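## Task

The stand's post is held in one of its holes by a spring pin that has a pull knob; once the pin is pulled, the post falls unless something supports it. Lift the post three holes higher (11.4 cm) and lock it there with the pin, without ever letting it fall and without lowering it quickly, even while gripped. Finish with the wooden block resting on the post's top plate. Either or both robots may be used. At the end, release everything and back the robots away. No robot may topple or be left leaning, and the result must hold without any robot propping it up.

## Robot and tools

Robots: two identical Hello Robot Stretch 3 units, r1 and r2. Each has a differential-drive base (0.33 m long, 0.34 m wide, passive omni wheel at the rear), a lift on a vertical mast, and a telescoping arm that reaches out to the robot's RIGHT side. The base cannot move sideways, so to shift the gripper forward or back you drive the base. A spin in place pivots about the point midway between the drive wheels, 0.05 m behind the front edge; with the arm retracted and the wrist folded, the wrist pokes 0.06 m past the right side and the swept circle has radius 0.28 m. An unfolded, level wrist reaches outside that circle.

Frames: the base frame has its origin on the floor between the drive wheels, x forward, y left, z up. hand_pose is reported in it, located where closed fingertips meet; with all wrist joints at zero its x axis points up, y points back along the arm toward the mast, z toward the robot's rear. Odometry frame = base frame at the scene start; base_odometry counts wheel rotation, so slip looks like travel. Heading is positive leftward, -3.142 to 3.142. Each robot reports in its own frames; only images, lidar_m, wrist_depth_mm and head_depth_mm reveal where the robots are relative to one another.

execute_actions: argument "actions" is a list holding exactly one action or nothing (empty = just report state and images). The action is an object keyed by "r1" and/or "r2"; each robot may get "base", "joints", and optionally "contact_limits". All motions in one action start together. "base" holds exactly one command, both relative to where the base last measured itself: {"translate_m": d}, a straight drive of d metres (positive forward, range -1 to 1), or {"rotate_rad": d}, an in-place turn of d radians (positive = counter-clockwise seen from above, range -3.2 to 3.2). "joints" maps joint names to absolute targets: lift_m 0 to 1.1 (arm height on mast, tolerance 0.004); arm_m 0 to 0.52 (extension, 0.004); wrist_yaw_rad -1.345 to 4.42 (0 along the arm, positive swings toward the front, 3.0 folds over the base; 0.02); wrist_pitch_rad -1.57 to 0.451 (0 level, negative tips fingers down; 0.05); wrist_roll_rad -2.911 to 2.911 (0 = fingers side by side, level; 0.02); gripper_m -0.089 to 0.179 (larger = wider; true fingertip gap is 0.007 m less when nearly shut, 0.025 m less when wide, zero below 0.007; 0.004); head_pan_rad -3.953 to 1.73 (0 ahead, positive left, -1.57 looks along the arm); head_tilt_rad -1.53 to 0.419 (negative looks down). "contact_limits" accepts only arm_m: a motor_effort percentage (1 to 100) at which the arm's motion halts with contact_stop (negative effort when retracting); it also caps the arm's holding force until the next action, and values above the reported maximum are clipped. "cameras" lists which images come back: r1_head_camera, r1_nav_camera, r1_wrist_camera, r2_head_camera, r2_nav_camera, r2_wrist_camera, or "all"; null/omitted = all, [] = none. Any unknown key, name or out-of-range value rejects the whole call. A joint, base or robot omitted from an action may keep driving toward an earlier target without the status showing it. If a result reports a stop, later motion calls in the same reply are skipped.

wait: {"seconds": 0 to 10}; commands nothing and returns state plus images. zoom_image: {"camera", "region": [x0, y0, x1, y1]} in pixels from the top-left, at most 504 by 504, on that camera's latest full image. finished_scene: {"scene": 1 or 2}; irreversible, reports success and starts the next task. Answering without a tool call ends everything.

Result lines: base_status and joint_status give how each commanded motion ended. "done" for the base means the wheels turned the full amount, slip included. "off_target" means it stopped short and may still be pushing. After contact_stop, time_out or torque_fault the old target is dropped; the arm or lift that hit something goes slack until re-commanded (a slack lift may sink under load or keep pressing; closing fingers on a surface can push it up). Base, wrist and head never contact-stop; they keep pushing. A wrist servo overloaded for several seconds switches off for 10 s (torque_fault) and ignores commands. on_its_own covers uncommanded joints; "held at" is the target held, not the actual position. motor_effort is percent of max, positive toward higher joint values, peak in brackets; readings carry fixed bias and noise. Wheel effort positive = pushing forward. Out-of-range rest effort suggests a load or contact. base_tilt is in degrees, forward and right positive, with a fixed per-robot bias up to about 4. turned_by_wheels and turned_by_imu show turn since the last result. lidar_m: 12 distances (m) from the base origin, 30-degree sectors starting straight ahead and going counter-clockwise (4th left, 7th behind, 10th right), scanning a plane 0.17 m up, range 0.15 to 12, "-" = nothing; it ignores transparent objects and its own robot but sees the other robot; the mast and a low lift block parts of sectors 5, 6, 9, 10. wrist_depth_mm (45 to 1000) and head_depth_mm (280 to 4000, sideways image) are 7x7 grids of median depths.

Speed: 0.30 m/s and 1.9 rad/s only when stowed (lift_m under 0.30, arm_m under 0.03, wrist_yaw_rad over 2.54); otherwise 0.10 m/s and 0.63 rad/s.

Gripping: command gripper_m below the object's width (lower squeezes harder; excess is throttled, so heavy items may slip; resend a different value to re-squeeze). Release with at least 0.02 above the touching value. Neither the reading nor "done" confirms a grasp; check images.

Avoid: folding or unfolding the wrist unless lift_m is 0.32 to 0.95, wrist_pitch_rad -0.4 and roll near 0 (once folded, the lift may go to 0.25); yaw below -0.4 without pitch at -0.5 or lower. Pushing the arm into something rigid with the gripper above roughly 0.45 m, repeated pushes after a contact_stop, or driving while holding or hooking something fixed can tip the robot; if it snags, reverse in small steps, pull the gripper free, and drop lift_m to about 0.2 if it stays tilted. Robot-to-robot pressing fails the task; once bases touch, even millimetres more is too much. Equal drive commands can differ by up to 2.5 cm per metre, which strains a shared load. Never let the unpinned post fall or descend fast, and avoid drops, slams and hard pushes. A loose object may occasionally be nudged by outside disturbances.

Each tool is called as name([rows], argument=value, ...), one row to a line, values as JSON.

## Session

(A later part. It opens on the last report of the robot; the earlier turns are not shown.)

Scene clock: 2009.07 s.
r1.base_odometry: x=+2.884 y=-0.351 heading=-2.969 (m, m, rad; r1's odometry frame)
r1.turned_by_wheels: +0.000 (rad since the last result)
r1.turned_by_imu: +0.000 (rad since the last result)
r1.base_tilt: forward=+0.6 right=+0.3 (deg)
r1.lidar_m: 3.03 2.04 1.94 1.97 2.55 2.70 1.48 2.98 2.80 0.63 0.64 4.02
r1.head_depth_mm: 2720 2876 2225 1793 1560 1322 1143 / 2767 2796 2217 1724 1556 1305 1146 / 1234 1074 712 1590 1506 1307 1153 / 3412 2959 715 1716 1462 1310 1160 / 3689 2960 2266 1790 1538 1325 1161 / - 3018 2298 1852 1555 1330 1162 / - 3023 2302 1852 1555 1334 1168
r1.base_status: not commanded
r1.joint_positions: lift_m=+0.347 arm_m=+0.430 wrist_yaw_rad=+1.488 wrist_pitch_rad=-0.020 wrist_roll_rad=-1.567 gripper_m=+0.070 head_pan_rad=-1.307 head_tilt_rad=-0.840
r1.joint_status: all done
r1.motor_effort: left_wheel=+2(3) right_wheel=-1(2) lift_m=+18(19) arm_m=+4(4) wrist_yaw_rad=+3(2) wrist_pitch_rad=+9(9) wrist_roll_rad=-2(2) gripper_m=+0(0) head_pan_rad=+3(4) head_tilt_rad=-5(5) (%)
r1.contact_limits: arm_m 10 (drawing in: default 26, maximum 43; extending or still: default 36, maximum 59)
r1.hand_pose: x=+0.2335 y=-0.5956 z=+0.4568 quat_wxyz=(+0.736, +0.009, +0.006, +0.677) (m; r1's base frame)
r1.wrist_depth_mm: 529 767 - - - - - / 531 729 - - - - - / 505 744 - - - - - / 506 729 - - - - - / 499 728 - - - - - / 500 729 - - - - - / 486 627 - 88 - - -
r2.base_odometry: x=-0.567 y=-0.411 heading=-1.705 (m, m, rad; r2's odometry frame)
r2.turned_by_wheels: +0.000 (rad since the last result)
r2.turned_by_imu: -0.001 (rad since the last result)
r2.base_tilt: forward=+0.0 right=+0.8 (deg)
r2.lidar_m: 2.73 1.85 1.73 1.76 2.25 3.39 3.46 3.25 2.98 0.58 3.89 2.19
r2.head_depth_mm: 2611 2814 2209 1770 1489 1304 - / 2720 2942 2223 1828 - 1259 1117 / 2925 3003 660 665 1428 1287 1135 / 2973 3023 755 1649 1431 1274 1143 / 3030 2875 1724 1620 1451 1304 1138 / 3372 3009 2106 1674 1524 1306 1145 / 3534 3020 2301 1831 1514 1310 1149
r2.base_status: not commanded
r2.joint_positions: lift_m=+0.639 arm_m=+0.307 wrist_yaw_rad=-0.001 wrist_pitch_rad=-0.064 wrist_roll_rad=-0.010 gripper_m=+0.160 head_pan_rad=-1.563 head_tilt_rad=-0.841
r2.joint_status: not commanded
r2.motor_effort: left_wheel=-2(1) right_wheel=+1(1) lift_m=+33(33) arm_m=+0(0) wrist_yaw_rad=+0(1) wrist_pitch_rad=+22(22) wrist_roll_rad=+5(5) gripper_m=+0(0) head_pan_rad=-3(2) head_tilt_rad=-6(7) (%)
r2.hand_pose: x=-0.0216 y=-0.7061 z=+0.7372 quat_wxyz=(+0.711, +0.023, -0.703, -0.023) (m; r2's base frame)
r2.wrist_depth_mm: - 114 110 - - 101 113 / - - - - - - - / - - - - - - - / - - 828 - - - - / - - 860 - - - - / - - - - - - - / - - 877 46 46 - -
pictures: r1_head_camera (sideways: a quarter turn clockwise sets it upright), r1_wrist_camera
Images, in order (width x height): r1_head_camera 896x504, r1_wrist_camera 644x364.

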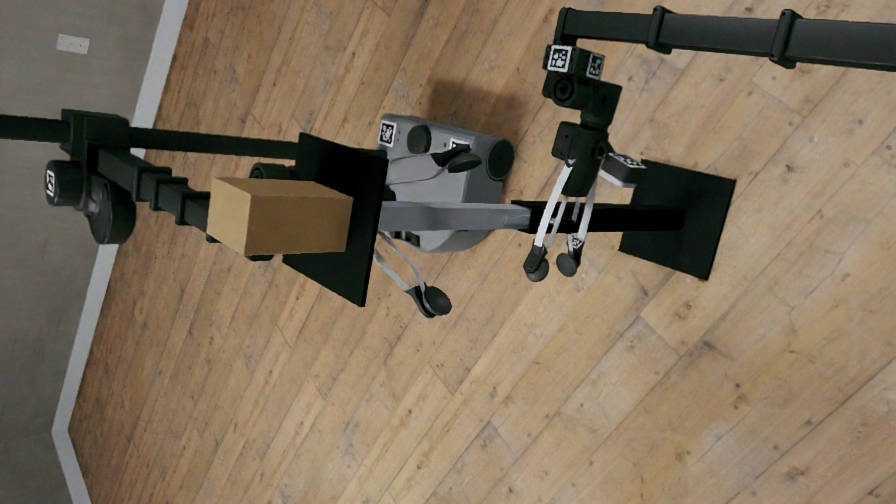

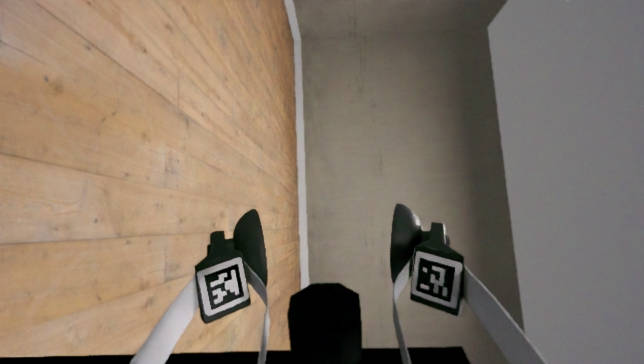

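execute_actions([
  {"r1": {"base": {"translate_m": 0.012}, "joints": {"lift_m": 0.345}}},
], cameras=[])

execute_actions([
  {"r1": {"joints": {"arm_m": 0.447}, "contact_limits": {"arm_m": 8}}},
], cameras=["r1_head_camera", "r1_wrist_camera"])

zoom_image(camera="r1_head_camera", region=[460, 60, 700, 310])

Scene clock: 2033.10 s.
r1.base_odometry: x=+2.872 y=-0.353 heading=-2.968 (m, m, rad; r1's odometry frame)
r1.turned_by_wheels: +0.000 (rad since the last result)
r1.turned_by_imu: +0.000 (rad since the last result)
r1.base_tilt: forward=+0.6 right=+0.3 (deg)
r1.lidar_m: 3.02 2.04 1.94 1.97 2.54 2.71 1.49 2.99 2.81 0.63 0.64 4.03
r1.head_depth_mm: 2727 2856 2222 1800 1540 1312 1143 / 2746 2796 2153 1726 1572 1312 1149 / 1229 1088 707 1559 1426 1308 1155 / 3378 2948 738 1728 1495 1304 1153 / 3718 2991 2267 1831 1538 1323 1162 / - 3027 2280 1841 1545 1329 1166 / - 3048 2314 1850 1549 1332 1169
r1.base_status: done
r1.joint_positions: lift_m=+0.345 arm_m=+0.430 wrist_yaw_rad=+1.488 wrist_pitch_rad=-0.020 wrist_roll_rad=-1.567 gripper_m=+0.070 head_pan_rad=-1.307 head_tilt_rad=-0.840
r1.joint_status: all done
r1.motor_effort: left_wheel=+2(6) right_wheel=-2(4) lift_m=+18(19) arm_m=+4(4) wrist_yaw_rad=+2(2) wrist_pitch_rad=+8(8) wrist_roll_rad=-2(2) gripper_m=+0(0) head_pan_rad=+4(4) head_tilt_rad=-6(5) (%)
r1.hand_pose: x=+0.2335 y=-0.5956 z=+0.4547 quat_wxyz=(+0.736, +0.009, +0.006, +0.677) (m; r1's base frame)
r1.wrist_depth_mm: 530 756 - - - - - / 520 754 - - - - - / 520 712 - - - - - / 505 713 - - - - - / 507 707 - - - - - / 494 694 - - - - - / 498 659 - 82 - - -
r2.base_odometry: x=-0.567 y=-0.411 heading=-1.705 (m, m, rad; r2's odometry frame)
r2.turned_by_wheels: +0.000 (rad since the last result)
r2.turned_by_imu: -0.001 (rad since the last result)
r2.base_tilt: forward=+0.0 right=+0.8 (deg)
r2.lidar_m: 2.75 1.85 1.73 1.76 2.24 3.40 3.46 3.21 2.97 0.58 3.91 2.20
r2.head_depth_mm: 2624 2823 2220 1781 1501 1308 - / 2757 2908 2217 1826 - 1259 1123 / 2867 2972 660 666 1443 1284 1132 / 3040 2986 756 1606 1413 1283 1133 / 3055 2750 1592 1600 1444 1307 1138 / 3329 3010 2199 1740 1508 1308 1144 / 3504 3064 2324 1819 1517 1305 1149
r2.base_status: not commanded
r2.joint_positions: lift_m=+0.639 arm_m=+0.307 wrist_yaw_rad=-0.001 wrist_pitch_rad=-0.064 wrist_roll_rad=-0.010 gripper_m=+0.160 head_pan_rad=-1.563 head_tilt_rad=-0.841
r2.joint_status: not commanded
r2.motor_effort: left_wheel=-1(2) right_wheel=+1(1) lift_m=+33(33) arm_m=+0(0) wrist_yaw_rad=+0(0) wrist_pitch_rad=+22(22) wrist_roll_rad=+5(5) gripper_m=+0(0) head_pan_rad=-3(2) head_tilt_rad=-6(7) (%)
r2.hand_pose: x=-0.0216 y=-0.7061 z=+0.7372 quat_wxyz=(+0.711, +0.023, -0.703, -0.023) (m; r2's base frame)
r2.wrist_depth_mm: - 113 110 - - 101 113 / - - - - - - - / - - - - - - - / - - 850 - - - - / - - 769 - - - - / - - - - - - - / - - 900 46 46 - -
pictures: none
No camera images: the call's "cameras" was empty. Leave "cameras" out to get every camera's image.

Scene clock: 2034.07 s.
r1.base_odometry: x=+2.872 y=-0.353 heading=-2.968 (m, m, rad; r1's odometry frame)
r1.turned_by_wheels: +0.000 (rad since the last result)
r1.turned_by_imu: +0.000 (rad since the last result)
r1.base_tilt: forward=+0.7 right=+0.3 (deg)
r1.lidar_m: 3.02 2.04 1.94 1.98 2.54 2.72 1.49 2.99 2.81 0.63 0.64 4.04
r1.head_depth_mm: 2712 2848 2220 1805 1505 1305 1146 / 2740 2806 2162 1715 1467 1311 1148 / 1227 1084 707 1567 1453 1299 1152 / 3397 2968 739 1744 1491 1310 1155 / 3705 3004 2265 1826 1534 1323 1157 / - 3047 2281 1846 1552 1331 1168 / - 3050 2310 1851 1548 1331 1164
r1.base_status: not commanded
r1.joint_positions: lift_m=+0.345 arm_m=+0.447 wrist_yaw_rad=+1.488 wrist_pitch_rad=-0.020 wrist_roll_rad=-1.567 gripper_m=+0.070 head_pan_rad=-1.307 head_tilt_rad=-0.840
r1.joint_status: all done
r1.motor_effort: left_wheel=+2(2) right_wheel=-2(2) lift_m=+18(18) arm_m=+4(3) wrist_yaw_rad=+3(2) wrist_pitch_rad=+8(8) wrist_roll_rad=-2(2) gripper_m=+0(0) head_pan_rad=+4(4) head_tilt_rad=-5(6) (%)
r1.contact_limits: arm_m 8 (drawing in: default 26, maximum 43; extending or still: default 36, maximum 59)
r1.hand_pose: x=+0.2335 y=-0.6126 z=+0.4547 quat_wxyz=(+0.736, +0.009, +0.006, +0.677) (m; r1's base frame)
r1.wrist_depth_mm: 515 741 - - - - - / 523 738 - - - - - / 506 733 - - - - - / 505 716 - - - - - / 496 722 - - - - - / 505 695 - 75 - - - / 479 596 920 71 104 - -
r2.base_odometry: x=-0.567 y=-0.411 heading=-1.705 (m, m, rad; r2's odometry frame)
r2.turned_by_wheels: +0.000 (rad since the last result)
r2.turned_by_imu: +0.000 (rad since the last result)
r2.base_tilt: forward=+0.0 right=+0.8 (deg)
r2.lidar_m: 2.74 1.86 1.73 1.75 2.25 3.39 3.46 3.23 2.99 0.59 3.89 2.20
r2.head_depth_mm: 2657 2825 2198 1782 1496 1312 - / 2754 2895 2215 1833 - 1266 1126 / 2862 2965 659 663 1437 1285 1131 / 3006 3009 759 1628 1412 1283 1135 / 3048 2753 1607 1613 1419 1291 1140 / 3362 2988 2187 1728 1519 1297 1138 / 3508 3008 2295 1830 1526 1313 1145
r2.base_status: not commanded
r2.joint_positions: lift_m=+0.639 arm_m=+0.307 wrist_yaw_rad=-0.001 wrist_pitch_rad=-0.064 wrist_roll_rad=-0.010 gripper_m=+0.160 head_pan_rad=-1.563 head_tilt_rad=-0.841
r2.joint_status: not commanded
r2.motor_effort: left_wheel=-1(2) right_wheel=+1(1) lift_m=+33(33) arm_m=+0(0) wrist_yaw_rad=+1(0) wrist_pitch_rad=+22(22) wrist_roll_rad=+5(5) gripper_m=-1(1) head_pan_rad=-3(2) head_tilt_rad=-6(6) (%)
r2.hand_pose: x=-0.0216 y=-0.7061 z=+0.7372 quat_wxyz=(+0.711, +0.023, -0.703, -0.023) (m; r2's base frame)
r2.wrist_depth_mm: - 113 110 - - 101 112 / - - - - - - - / - - - - - - - / - - 860 - - - - / - - 761 - - - - / - - - - - - - / - - 874 46 46 - -
pictures: r1_head_camera (sideways: a quarter turn clockwise sets it upright), r1_wrist_camera
Images, in order (width x height): r1_head_camera 896x504, r1_wrist_camera 644x364.

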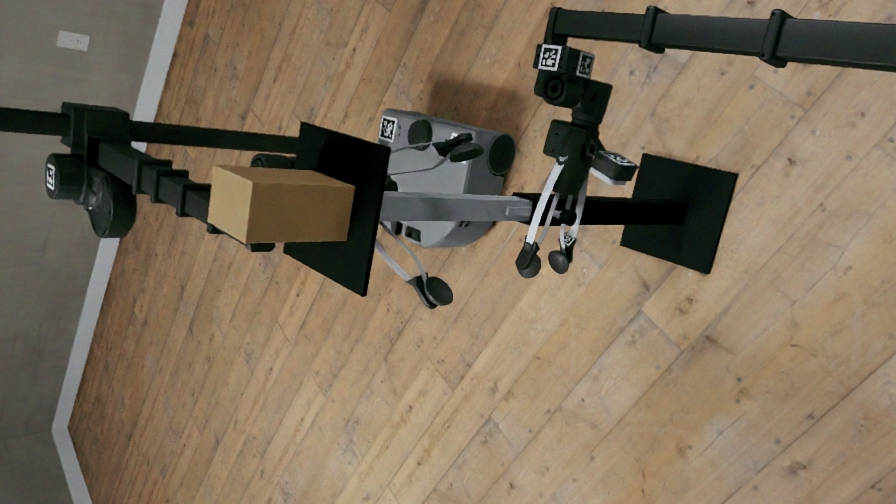

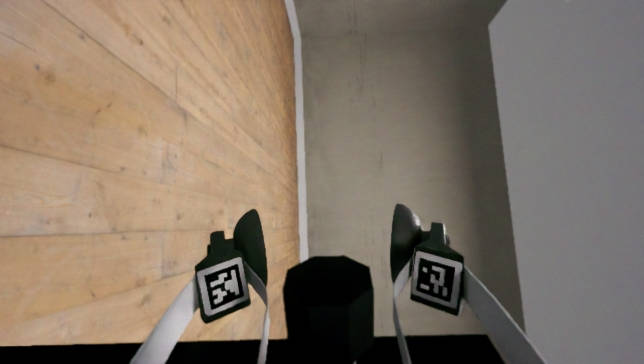

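Region (460, 60, 700, 310) of r1_head_camera's 896x504 image, scaled by 2.016, with more detail than that image has; it fills the left 484 columns of this view, and the rest is white.

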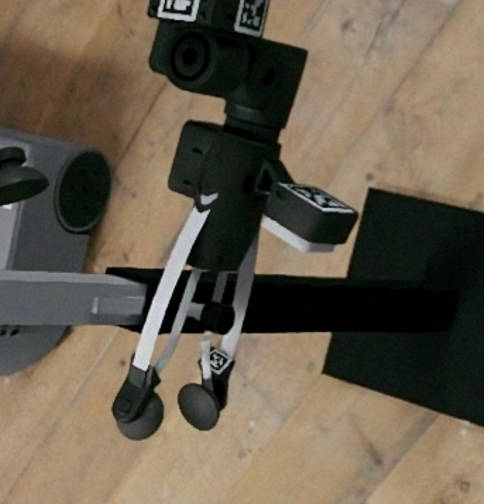

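execute_actions([
  {"r1": {"joints": {"arm_m": 0.46}, "contact_limits": {"arm_m": 7}}},
], cameras=["r1_head_camera", "r1_wrist_camera"])

zoom_image(camera="r1_head_camera", region=[460, 100, 660, 300])

Scene clock: 2040.63 s.
r1.base_odometry: x=+2.872 y=-0.353 heading=-2.968 (m, m, rad; r1's odometry frame)
r1.turned_by_wheels: +0.000 (rad since the last result)
r1.turned_by_imu: +0.000 (rad since the last result)
r1.base_tilt: forward=+0.6 right=+0.3 (deg)
r1.lidar_m: 3.02 2.04 1.93 1.97 2.54 2.71 1.49 2.99 2.80 0.63 0.64 4.02
r1.head_depth_mm: 2729 2878 2224 1803 1498 1305 1144 / 2787 2796 2161 1713 1469 1314 1152 / 1231 1084 706 1557 1447 1301 1154 / 3386 2959 739 1691 1495 1309 1159 / 3717 2996 2270 1827 1536 1321 1157 / - 2997 2277 1839 1548 1333 1160 / - 3064 2303 1854 1552 1331 1164
r1.base_status: not commanded
r1.joint_positions: lift_m=+0.345 arm_m=+0.455 wrist_yaw_rad=+1.516 wrist_pitch_rad=-0.020 wrist_roll_rad=-1.581 gripper_m=+0.070 head_pan_rad=-1.307 head_tilt_rad=-0.840
r1.joint_status: arm_m contact_stop (moved +0.008 of +0.013)
r1.on_its_own: arm_m is slack since a contact_stop, until your next command for it (your +0.460 is given up); wrist_yaw_rad is at rest, and its effort (-33) is outside its rest range (-12 to +12)
r1.motor_effort: left_wheel=+3(3) right_wheel=-2(2) lift_m=+18(18) arm_m=+0(8) wrist_yaw_rad=-33(36) wrist_pitch_rad=+8(8) wrist_roll_rad=+7(8) gripper_m=+0(0) head_pan_rad=+3(4) head_tilt_rad=-6(5) (%)
r1.contact_limits: arm_m 7 (drawing in: default 26, maximum 43; extending or still: default 36, maximum 59)
r1.hand_pose: x=+0.2340 y=-0.6138 z=+0.4547 quat_wxyz=(+0.726, +0.004, +0.011, +0.687) (m; r1's base frame)
r1.wrist_depth_mm: 518 733 - - - - - / 514 721 - - - - - / 512 737 - - - - - / 513 724 - - - - - / 498 706 - - - - - / 502 722 - 71 - - - / 452 107 104 71 100 - -
r2.base_odometry: x=-0.567 y=-0.411 heading=-1.705 (m, m, rad; r2's odometry frame)
r2.turned_by_wheels: +0.000 (rad since the last result)
r2.turned_by_imu: -0.001 (rad since the last result)
r2.base_tilt: forward=+0.0 right=+0.8 (deg)
r2.lidar_m: 2.74 1.86 1.73 1.76 2.25 3.40 3.45 3.20 2.98 0.58 3.91 2.19
r2.head_depth_mm: 2644 2831 2225 1779 1491 1311 - / 2734 2934 2244 1832 - 1265 1121 / 2886 2976 659 666 1434 1277 1134 / 3010 2935 760 1626 1410 1283 1139 / 3025 2730 1591 1609 1421 1299 1137 / 3340 3047 2181 1726 1526 1305 1141 / 3505 3059 2284 1830 1524 1310 1148
r2.base_status: not commanded
r2.joint_positions: lift_m=+0.639 arm_m=+0.307 wrist_yaw_rad=-0.001 wrist_pitch_rad=-0.064 wrist_roll_rad=-0.010 gripper_m=+0.160 head_pan_rad=-1.563 head_tilt_rad=-0.841
r2.joint_status: not commanded
r2.motor_effort: left_wheel=-1(1) right_wheel=+1(1) lift_m=+33(33) arm_m=+1(0) wrist_yaw_rad=+1(0) wrist_pitch_rad=+22(23) wrist_roll_rad=+5(5) gripper_m=+1(0) head_pan_rad=-3(2) head_tilt_rad=-6(6) (%)
r2.hand_pose: x=-0.0216 y=-0.7061 z=+0.7372 quat_wxyz=(+0.711, +0.023, -0.703, -0.023) (m; r2's base frame)
r2.wrist_depth_mm: - 113 110 - - 100 113 / - - - - - - - / - - - - - - - / - - 837 - - - - / - - 793 - - - - / - - - - - - - / - - 884 46 46 - -
pictures: r1_head_camera (sideways: a quarter turn clockwise sets it upright), r1_wrist_camera
Images, in order (width x height): r1_head_camera 896x504, r1_wrist_camera 644x364.

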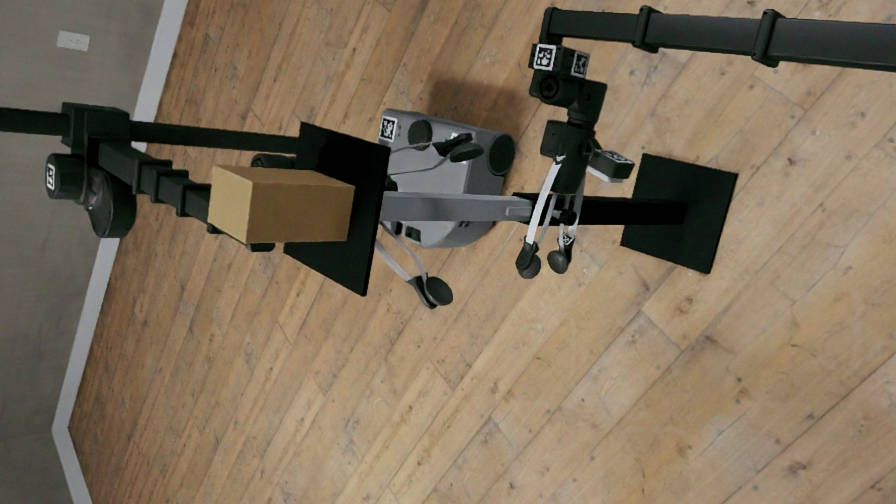

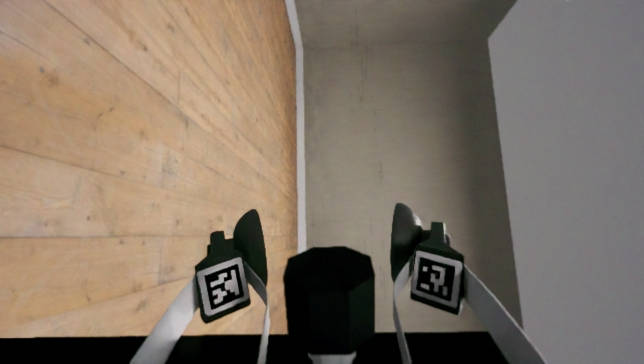

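Region (460, 100, 660, 300) of r1_head_camera's 896x504 image, scaled by 2.520, with more detail than that image has.

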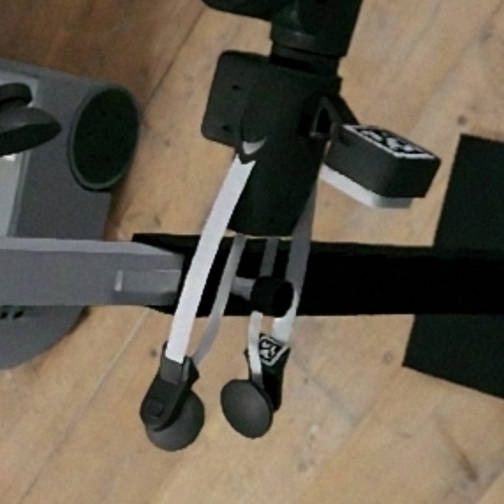

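execute_actions([
  {"r1": {"joints": {"arm_m": 0.455, "wrist_yaw_rad": 1.51, "gripper_m": 0.0}, "contact_limits": {"arm_m": 10}}},
], cameras=["r1_head_camera", "r1_wrist_camera"])

zoom_image(camera="r1_head_camera", region=[460, 100, 660, 300])

Scene clock: 2049.77 s.
r1.base_odometry: x=+2.872 y=-0.353 heading=-2.968 (m, m, rad; r1's odometry frame)
r1.turned_by_wheels: +0.000 (rad since the last result)
r1.turned_by_imu: +0.000 (rad since the last result)
r1.base_tilt: forward=+0.7 right=+0.3 (deg)
r1.lidar_m: 3.01 2.04 1.94 1.97 2.54 2.71 1.49 2.99 2.81 0.63 0.64 4.03
r1.head_depth_mm: 2739 2843 2224 1794 1502 1304 1144 / 2747 2793 2153 1725 1469 1308 1148 / 1235 1084 706 1570 1428 1304 1154 / 3408 2971 738 1732 1493 1305 1155 / 3719 2996 2272 1837 1539 1327 1163 / - 3015 2301 1846 1541 1327 1165 / - 3032 2316 1853 1554 1334 1167
r1.base_status: not commanded
r1.joint_positions: lift_m=+0.345 arm_m=+0.455 wrist_yaw_rad=+1.519 wrist_pitch_rad=-0.020 wrist_roll_rad=-1.580 gripper_m=+0.000 head_pan_rad=-1.307 head_tilt_rad=-0.840
r1.joint_status: all done
r1.motor_effort: left_wheel=+3(2) right_wheel=-2(2) lift_m=+18(18) arm_m=+0(0) wrist_yaw_rad=-11(11) wrist_pitch_rad=+9(9) wrist_roll_rad=+6(6) gripper_m=-8(81) head_pan_rad=+4(4) head_tilt_rad=-5(5) (%)
r1.contact_limits: arm_m 10 (drawing in: default 26, maximum 43; extending or still: default 36, maximum 59)
r1.hand_pose: x=+0.2340 y=-0.6131 z=+0.4547 quat_wxyz=(+0.725, +0.004, +0.011, +0.688) (m; r1's base frame)
r1.wrist_depth_mm: 517 742 - - - - - / 520 744 - - - - - / 509 713 - - - - - / 509 710 - - - - - / 512 726 - - - - - / 503 707 - 70 - - - / 456 107 105 71 98 - -
r2.base_odometry: x=-0.567 y=-0.411 heading=-1.705 (m, m, rad; r2's odometry frame)
r2.turned_by_wheels: +0.000 (rad since the last result)
r2.turned_by_imu: -0.001 (rad since the last result)
r2.base_tilt: forward=+0.1 right=+0.8 (deg)
r2.lidar_m: 2.74 1.85 1.73 1.76 2.25 3.39 3.46 3.21 2.98 0.58 3.91 2.19
r2.head_depth_mm: 2642 2850 2190 1765 1494 1302 - / 2769 2899 2215 1838 - 1266 1120 / 2905 2955 661 665 1439 1284 1135 / 2984 2986 758 1628 1412 1282 1138 / 3033 2740 1599 1610 1414 1300 1141 / 3346 3029 2173 1732 1517 1302 1143 / 3516 3049 2283 1832 1539 1314 1145
r2.base_status: not commanded
r2.joint_positions: lift_m=+0.639 arm_m=+0.307 wrist_yaw_rad=-0.001 wrist_pitch_rad=-0.064 wrist_roll_rad=-0.010 gripper_m=+0.160 head_pan_rad=-1.563 head_tilt_rad=-0.841
r2.joint_status: not commanded
r2.motor_effort: left_wheel=-2(2) right_wheel=+1(1) lift_m=+33(32) arm_m=+0(0) wrist_yaw_rad=-1(0) wrist_pitch_rad=+22(23) wrist_roll_rad=+5(5) gripper_m=+1(0) head_pan_rad=-3(2) head_tilt_rad=-6(6) (%)
r2.hand_pose: x=-0.0216 y=-0.7061 z=+0.7372 quat_wxyz=(+0.711, +0.023, -0.703, -0.023) (m; r2's base frame)
r2.wrist_depth_mm: - 113 110 - - 101 113 / - - - - - - - / - - - - - - - / - - 851 - - - - / - - 773 - - - - / - - - - - - - / - - 882 46 46 - -
pictures: r1_head_camera (sideways: a quarter turn clockwise sets it upright), r1_wrist_camera
Images, in order (width x height): r1_head_camera 896x504, r1_wrist_camera 644x364.

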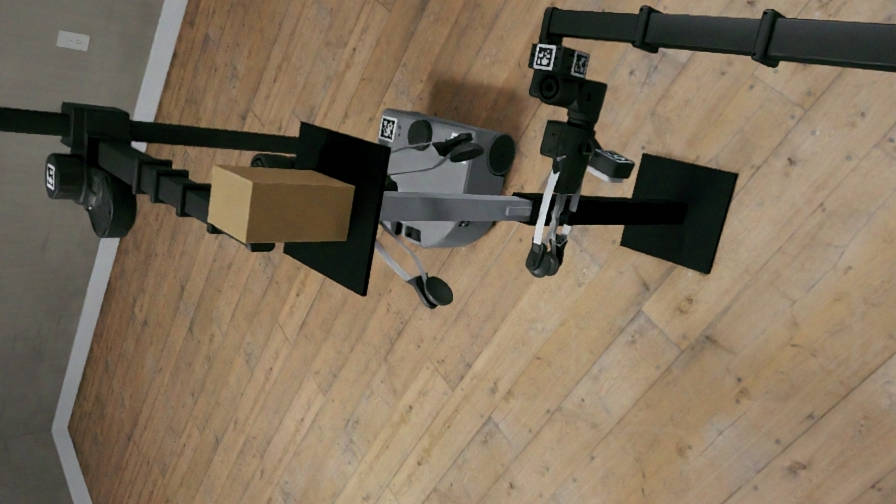

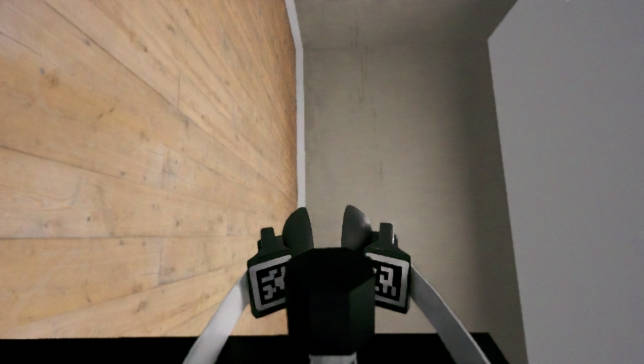

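Region (460, 100, 660, 300) of r1_head_camera's 896x504 image, scaled by 2.520, with more detail than that image has.

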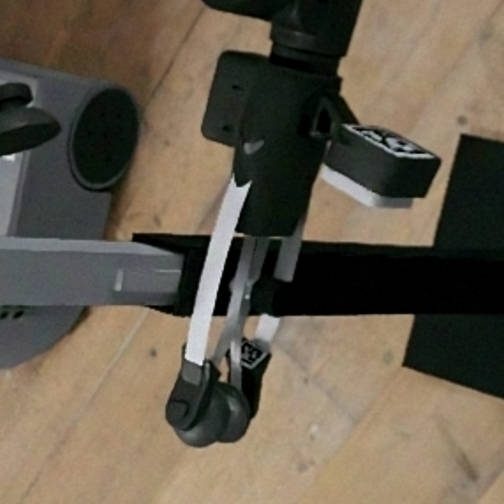

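execute_actions([
  {"r1": {"base": {"translate_m": 0.004}, "joints": {"arm_m": 0.427, "wrist_yaw_rad": 1.365}}},
], cameras=["r1_head_camera", "r1_wrist_camera"])

zoom_image(camera="r1_head_camera", region=[460, 100, 660, 300])

Scene clock: 2072.23 s.
r1.base_odometry: x=+2.868 y=-0.354 heading=-2.969 (m, m, rad; r1's odometry frame)
r1.turned_by_wheels: -0.001 (rad since the last result)
r1.turned_by_imu: -0.004 (rad since the last result)
r1.base_tilt: forward=+0.6 right=+0.3 (deg)
r1.lidar_m: 3.03 2.04 1.94 1.97 2.53 2.72 1.50 2.99 2.81 0.63 0.64 4.02
r1.head_depth_mm: 2719 2861 2225 1792 1497 1306 1139 / 2779 2765 2150 1717 1466 1304 1153 / 1226 1082 702 1544 1440 1304 1152 / 3398 2926 739 1728 1493 1311 1156 / 3708 3012 2280 1845 1530 1323 1161 / - 3000 2280 1839 1548 1330 1161 / - 3054 2307 1853 1554 1332 1168
r1.base_status: done
r1.joint_positions: lift_m=+0.345 arm_m=+0.448 wrist_yaw_rad=+1.476 wrist_pitch_rad=-0.020 wrist_roll_rad=-1.585 gripper_m=+0.000 head_pan_rad=-1.307 head_tilt_rad=-0.840
r1.joint_status: arm_m contact_stop (moved -0.007 of -0.028); wrist_yaw_rad off_target (ended at +1.476, target +1.365)
r1.on_its_own: arm_m is slack since a contact_stop, until your next command for it (your +0.427 is given up); right_wheel is at rest, and its effort (+19) is outside its rest range (-18 to +18); wrist_yaw_rad is at rest, and its effort (-100) is outside its rest range (-12 to +12)
r1.motor_effort: left_wheel=-6(14) right_wheel=+19(29) lift_m=+19(19) arm_m=+0(29) wrist_yaw_rad=-100(100) wrist_pitch_rad=+8(10) wrist_roll_rad=+9(10) gripper_m=-8(8) head_pan_rad=+3(3) head_tilt_rad=-5(5) (%)
r1.hand_pose: x=+0.2332 y=-0.6167 z=+0.4548 quat_wxyz=(+0.740, +0.003, +0.012, +0.673) (m; r1's base frame)
r1.wrist_depth_mm: 508 741 - - - - - / 515 737 - - - - - / 511 743 - - - - - / 508 722 - - - - - / 498 722 - - - - - / 502 712 - 69 - - - / 454 105 103 70 97 - -
r2.base_odometry: x=-0.567 y=-0.411 heading=-1.705 (m, m, rad; r2's odometry frame)
r2.turned_by_wheels: +0.000 (rad since the last result)
r2.turned_by_imu: -0.001 (rad since the last result)
r2.base_tilt: forward=+0.0 right=+0.8 (deg)
r2.lidar_m: 2.74 1.86 1.73 1.76 2.25 3.39 3.45 3.24 2.98 0.59 3.91 2.19
r2.head_depth_mm: 2634 2811 2224 1779 1500 1310 - / 2763 2891 2232 1857 - 1264 1118 / 2893 2962 660 664 1444 1278 1131 / 3013 3005 760 1646 1407 1280 1133 / 3013 2867 1637 1611 1411 1301 1143 / 3361 2996 2190 1719 1521 1305 1144 / 3606 3069 2290 1823 1532 1315 1138
r2.base_status: not commanded
r2.joint_positions: lift_m=+0.639 arm_m=+0.307 wrist_yaw_rad=-0.001 wrist_pitch_rad=-0.064 wrist_roll_rad=-0.010 gripper_m=+0.160 head_pan_rad=-1.563 head_tilt_rad=-0.841
r2.joint_status: not commanded
r2.motor_effort: left_wheel=-2(1) right_wheel=+1(1) lift_m=+33(33) arm_m=+0(0) wrist_yaw_rad=+0(0) wrist_pitch_rad=+22(23) wrist_roll_rad=+5(5) gripper_m=+0(0) head_pan_rad=-3(3) head_tilt_rad=-6(6) (%)
r2.hand_pose: x=-0.0216 y=-0.7061 z=+0.7372 quat_wxyz=(+0.711, +0.023, -0.703, -0.023) (m; r2's base frame)
r2.wrist_depth_mm: - 113 110 - - 101 113 / - - - - - - - / - - - - - - - / - - 845 - - - - / - - 791 - - - - / - - - - - - - / - - 885 46 46 - -
pictures: r1_head_camera (sideways: a quarter turn clockwise sets it upright), r1_wrist_camera
Images, in order (width x height): r1_head_camera 896x504, r1_wrist_camera 644x364.

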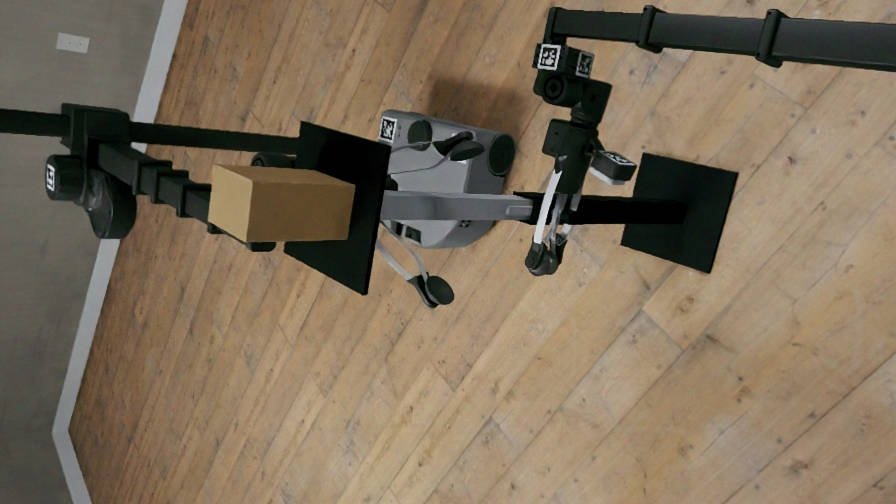

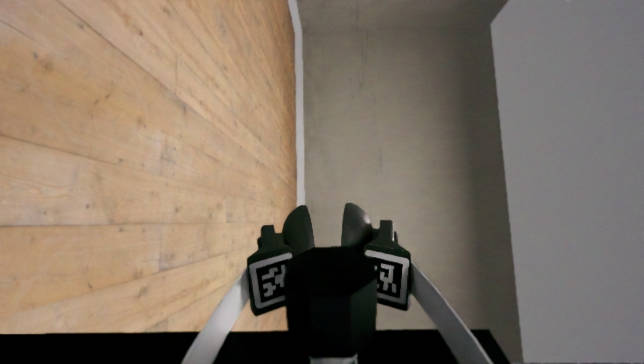

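Region (460, 100, 660, 300) of r1_head_camera's 896x504 image, scaled by 2.520, with more detail than that image has.

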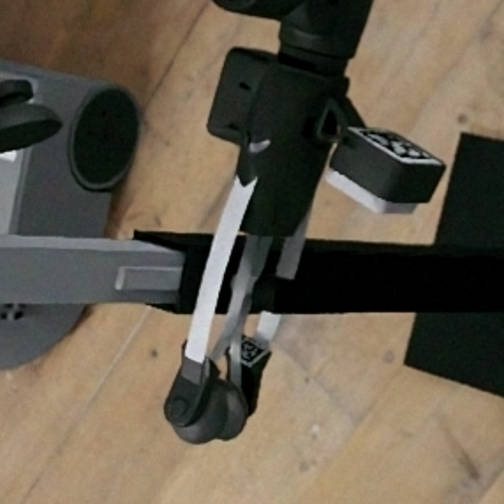

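execute_actions([
  {"r1": {"base": {"translate_m": 0.0}, "joints": {"arm_m": 0.452, "wrist_yaw_rad": 1.5}}},
], cameras=["r1_wrist_camera"])

Scene clock: 2080.83 s.
r1.base_odometry: x=+2.868 y=-0.354 heading=-2.970 (m, m, rad; r1's odometry frame)
r1.turned_by_wheels: -0.001 (rad since the last result)
r1.turned_by_imu: -0.001 (rad since the last result)
r1.base_tilt: forward=+0.6 right=+0.3 (deg)
r1.lidar_m: 3.04 2.04 1.94 1.97 2.52 2.72 1.49 2.99 2.81 0.63 0.64 4.01
r1.head_depth_mm: 2712 2845 2207 1796 1494 1302 1141 / 2789 2764 2145 1718 1470 1310 1151 / 1223 1081 704 1552 1430 1306 1150 / 3398 2971 737 1737 1501 1312 1157 / 3684 2971 2255 1830 1544 1322 1162 / 3959 3026 2273 1851 1545 1324 1167 / - 3026 2300 1854 1547 1335 1169
r1.base_status: done
r1.joint_positions: lift_m=+0.345 arm_m=+0.452 wrist_yaw_rad=+1.507 wrist_pitch_rad=-0.021 wrist_roll_rad=-1.584 gripper_m=+0.000 head_pan_rad=-1.307 head_tilt_rad=-0.841
r1.joint_status: all done
r1.motor_effort: left_wheel=-7(7) right_wheel=+14(18) lift_m=+19(19) arm_m=+3(3) wrist_yaw_rad=-10(12) wrist_pitch_rad=+9(9) wrist_roll_rad=+9(9) gripper_m=-8(8) head_pan_rad=+4(4) head_tilt_rad=-5(4) (%)
r1.hand_pose: x=+0.2338 y=-0.6128 z=+0.4544 quat_wxyz=(+0.729, +0.003, +0.013, +0.684) (m; r1's base frame)
r1.wrist_depth_mm: 513 736 - - - - - / 512 724 - - - - - / 514 739 - - - - - / 507 724 - - - - - / 498 717 - - - - - / 504 711 - 69 - - - / 447 106 104 70 98 - -
r2.base_odometry: x=-0.567 y=-0.411 heading=-1.705 (m, m, rad; r2's odometry frame)
r2.turned_by_wheels: +0.000 (rad since the last result)
r2.turned_by_imu: -0.001 (rad since the last result)
r2.base_tilt: forward=+0.0 right=+0.8 (deg)
r2.lidar_m: 2.73 1.85 1.73 1.76 2.24 3.41 3.45 3.22 2.98 0.58 3.90 2.21
r2.head_depth_mm: 2586 2812 2222 1774 1493 1302 - / 2766 2916 2225 1834 - 1266 1124 / 2910 2959 657 664 1437 1287 1133 / 3027 3011 759 1637 1412 1277 1138 / 3100 2813 1642 1615 1413 1304 1142 / 3313 3019 2191 1723 1516 1310 1138 / 3543 3035 2312 1836 1521 1314 1144
r2.base_status: not commanded
r2.joint_positions: lift_m=+0.639 arm_m=+0.307 wrist_yaw_rad=-0.001 wrist_pitch_rad=-0.064 wrist_roll_rad=-0.010 gripper_m=+0.160 head_pan_rad=-1.563 head_tilt_rad=-0.841
r2.joint_status: not commanded
r2.motor_effort: left_wheel=-2(1) right_wheel=+1(1) lift_m=+34(33) arm_m=+1(0) wrist_yaw_rad=+0(0) wrist_pitch_rad=+22(23) wrist_roll_rad=+6(5) gripper_m=-1(0) head_pan_rad=-3(2) head_tilt_rad=-7(6) (%)
r2.hand_pose: x=-0.0216 y=-0.7061 z=+0.7372 quat_wxyz=(+0.711, +0.023, -0.703, -0.023) (m; r2's base frame)
r2.wrist_depth_mm: - 113 110 - - 101 113 / - - - - - - - / - - - - - - - / - - 844 - - - - / - - 780 - - - - / - - - - - - - / - - 894 46 46 - -
pictures: r1_wrist_camera
Images, in order (width x height): r1_wrist_camera 644x364.

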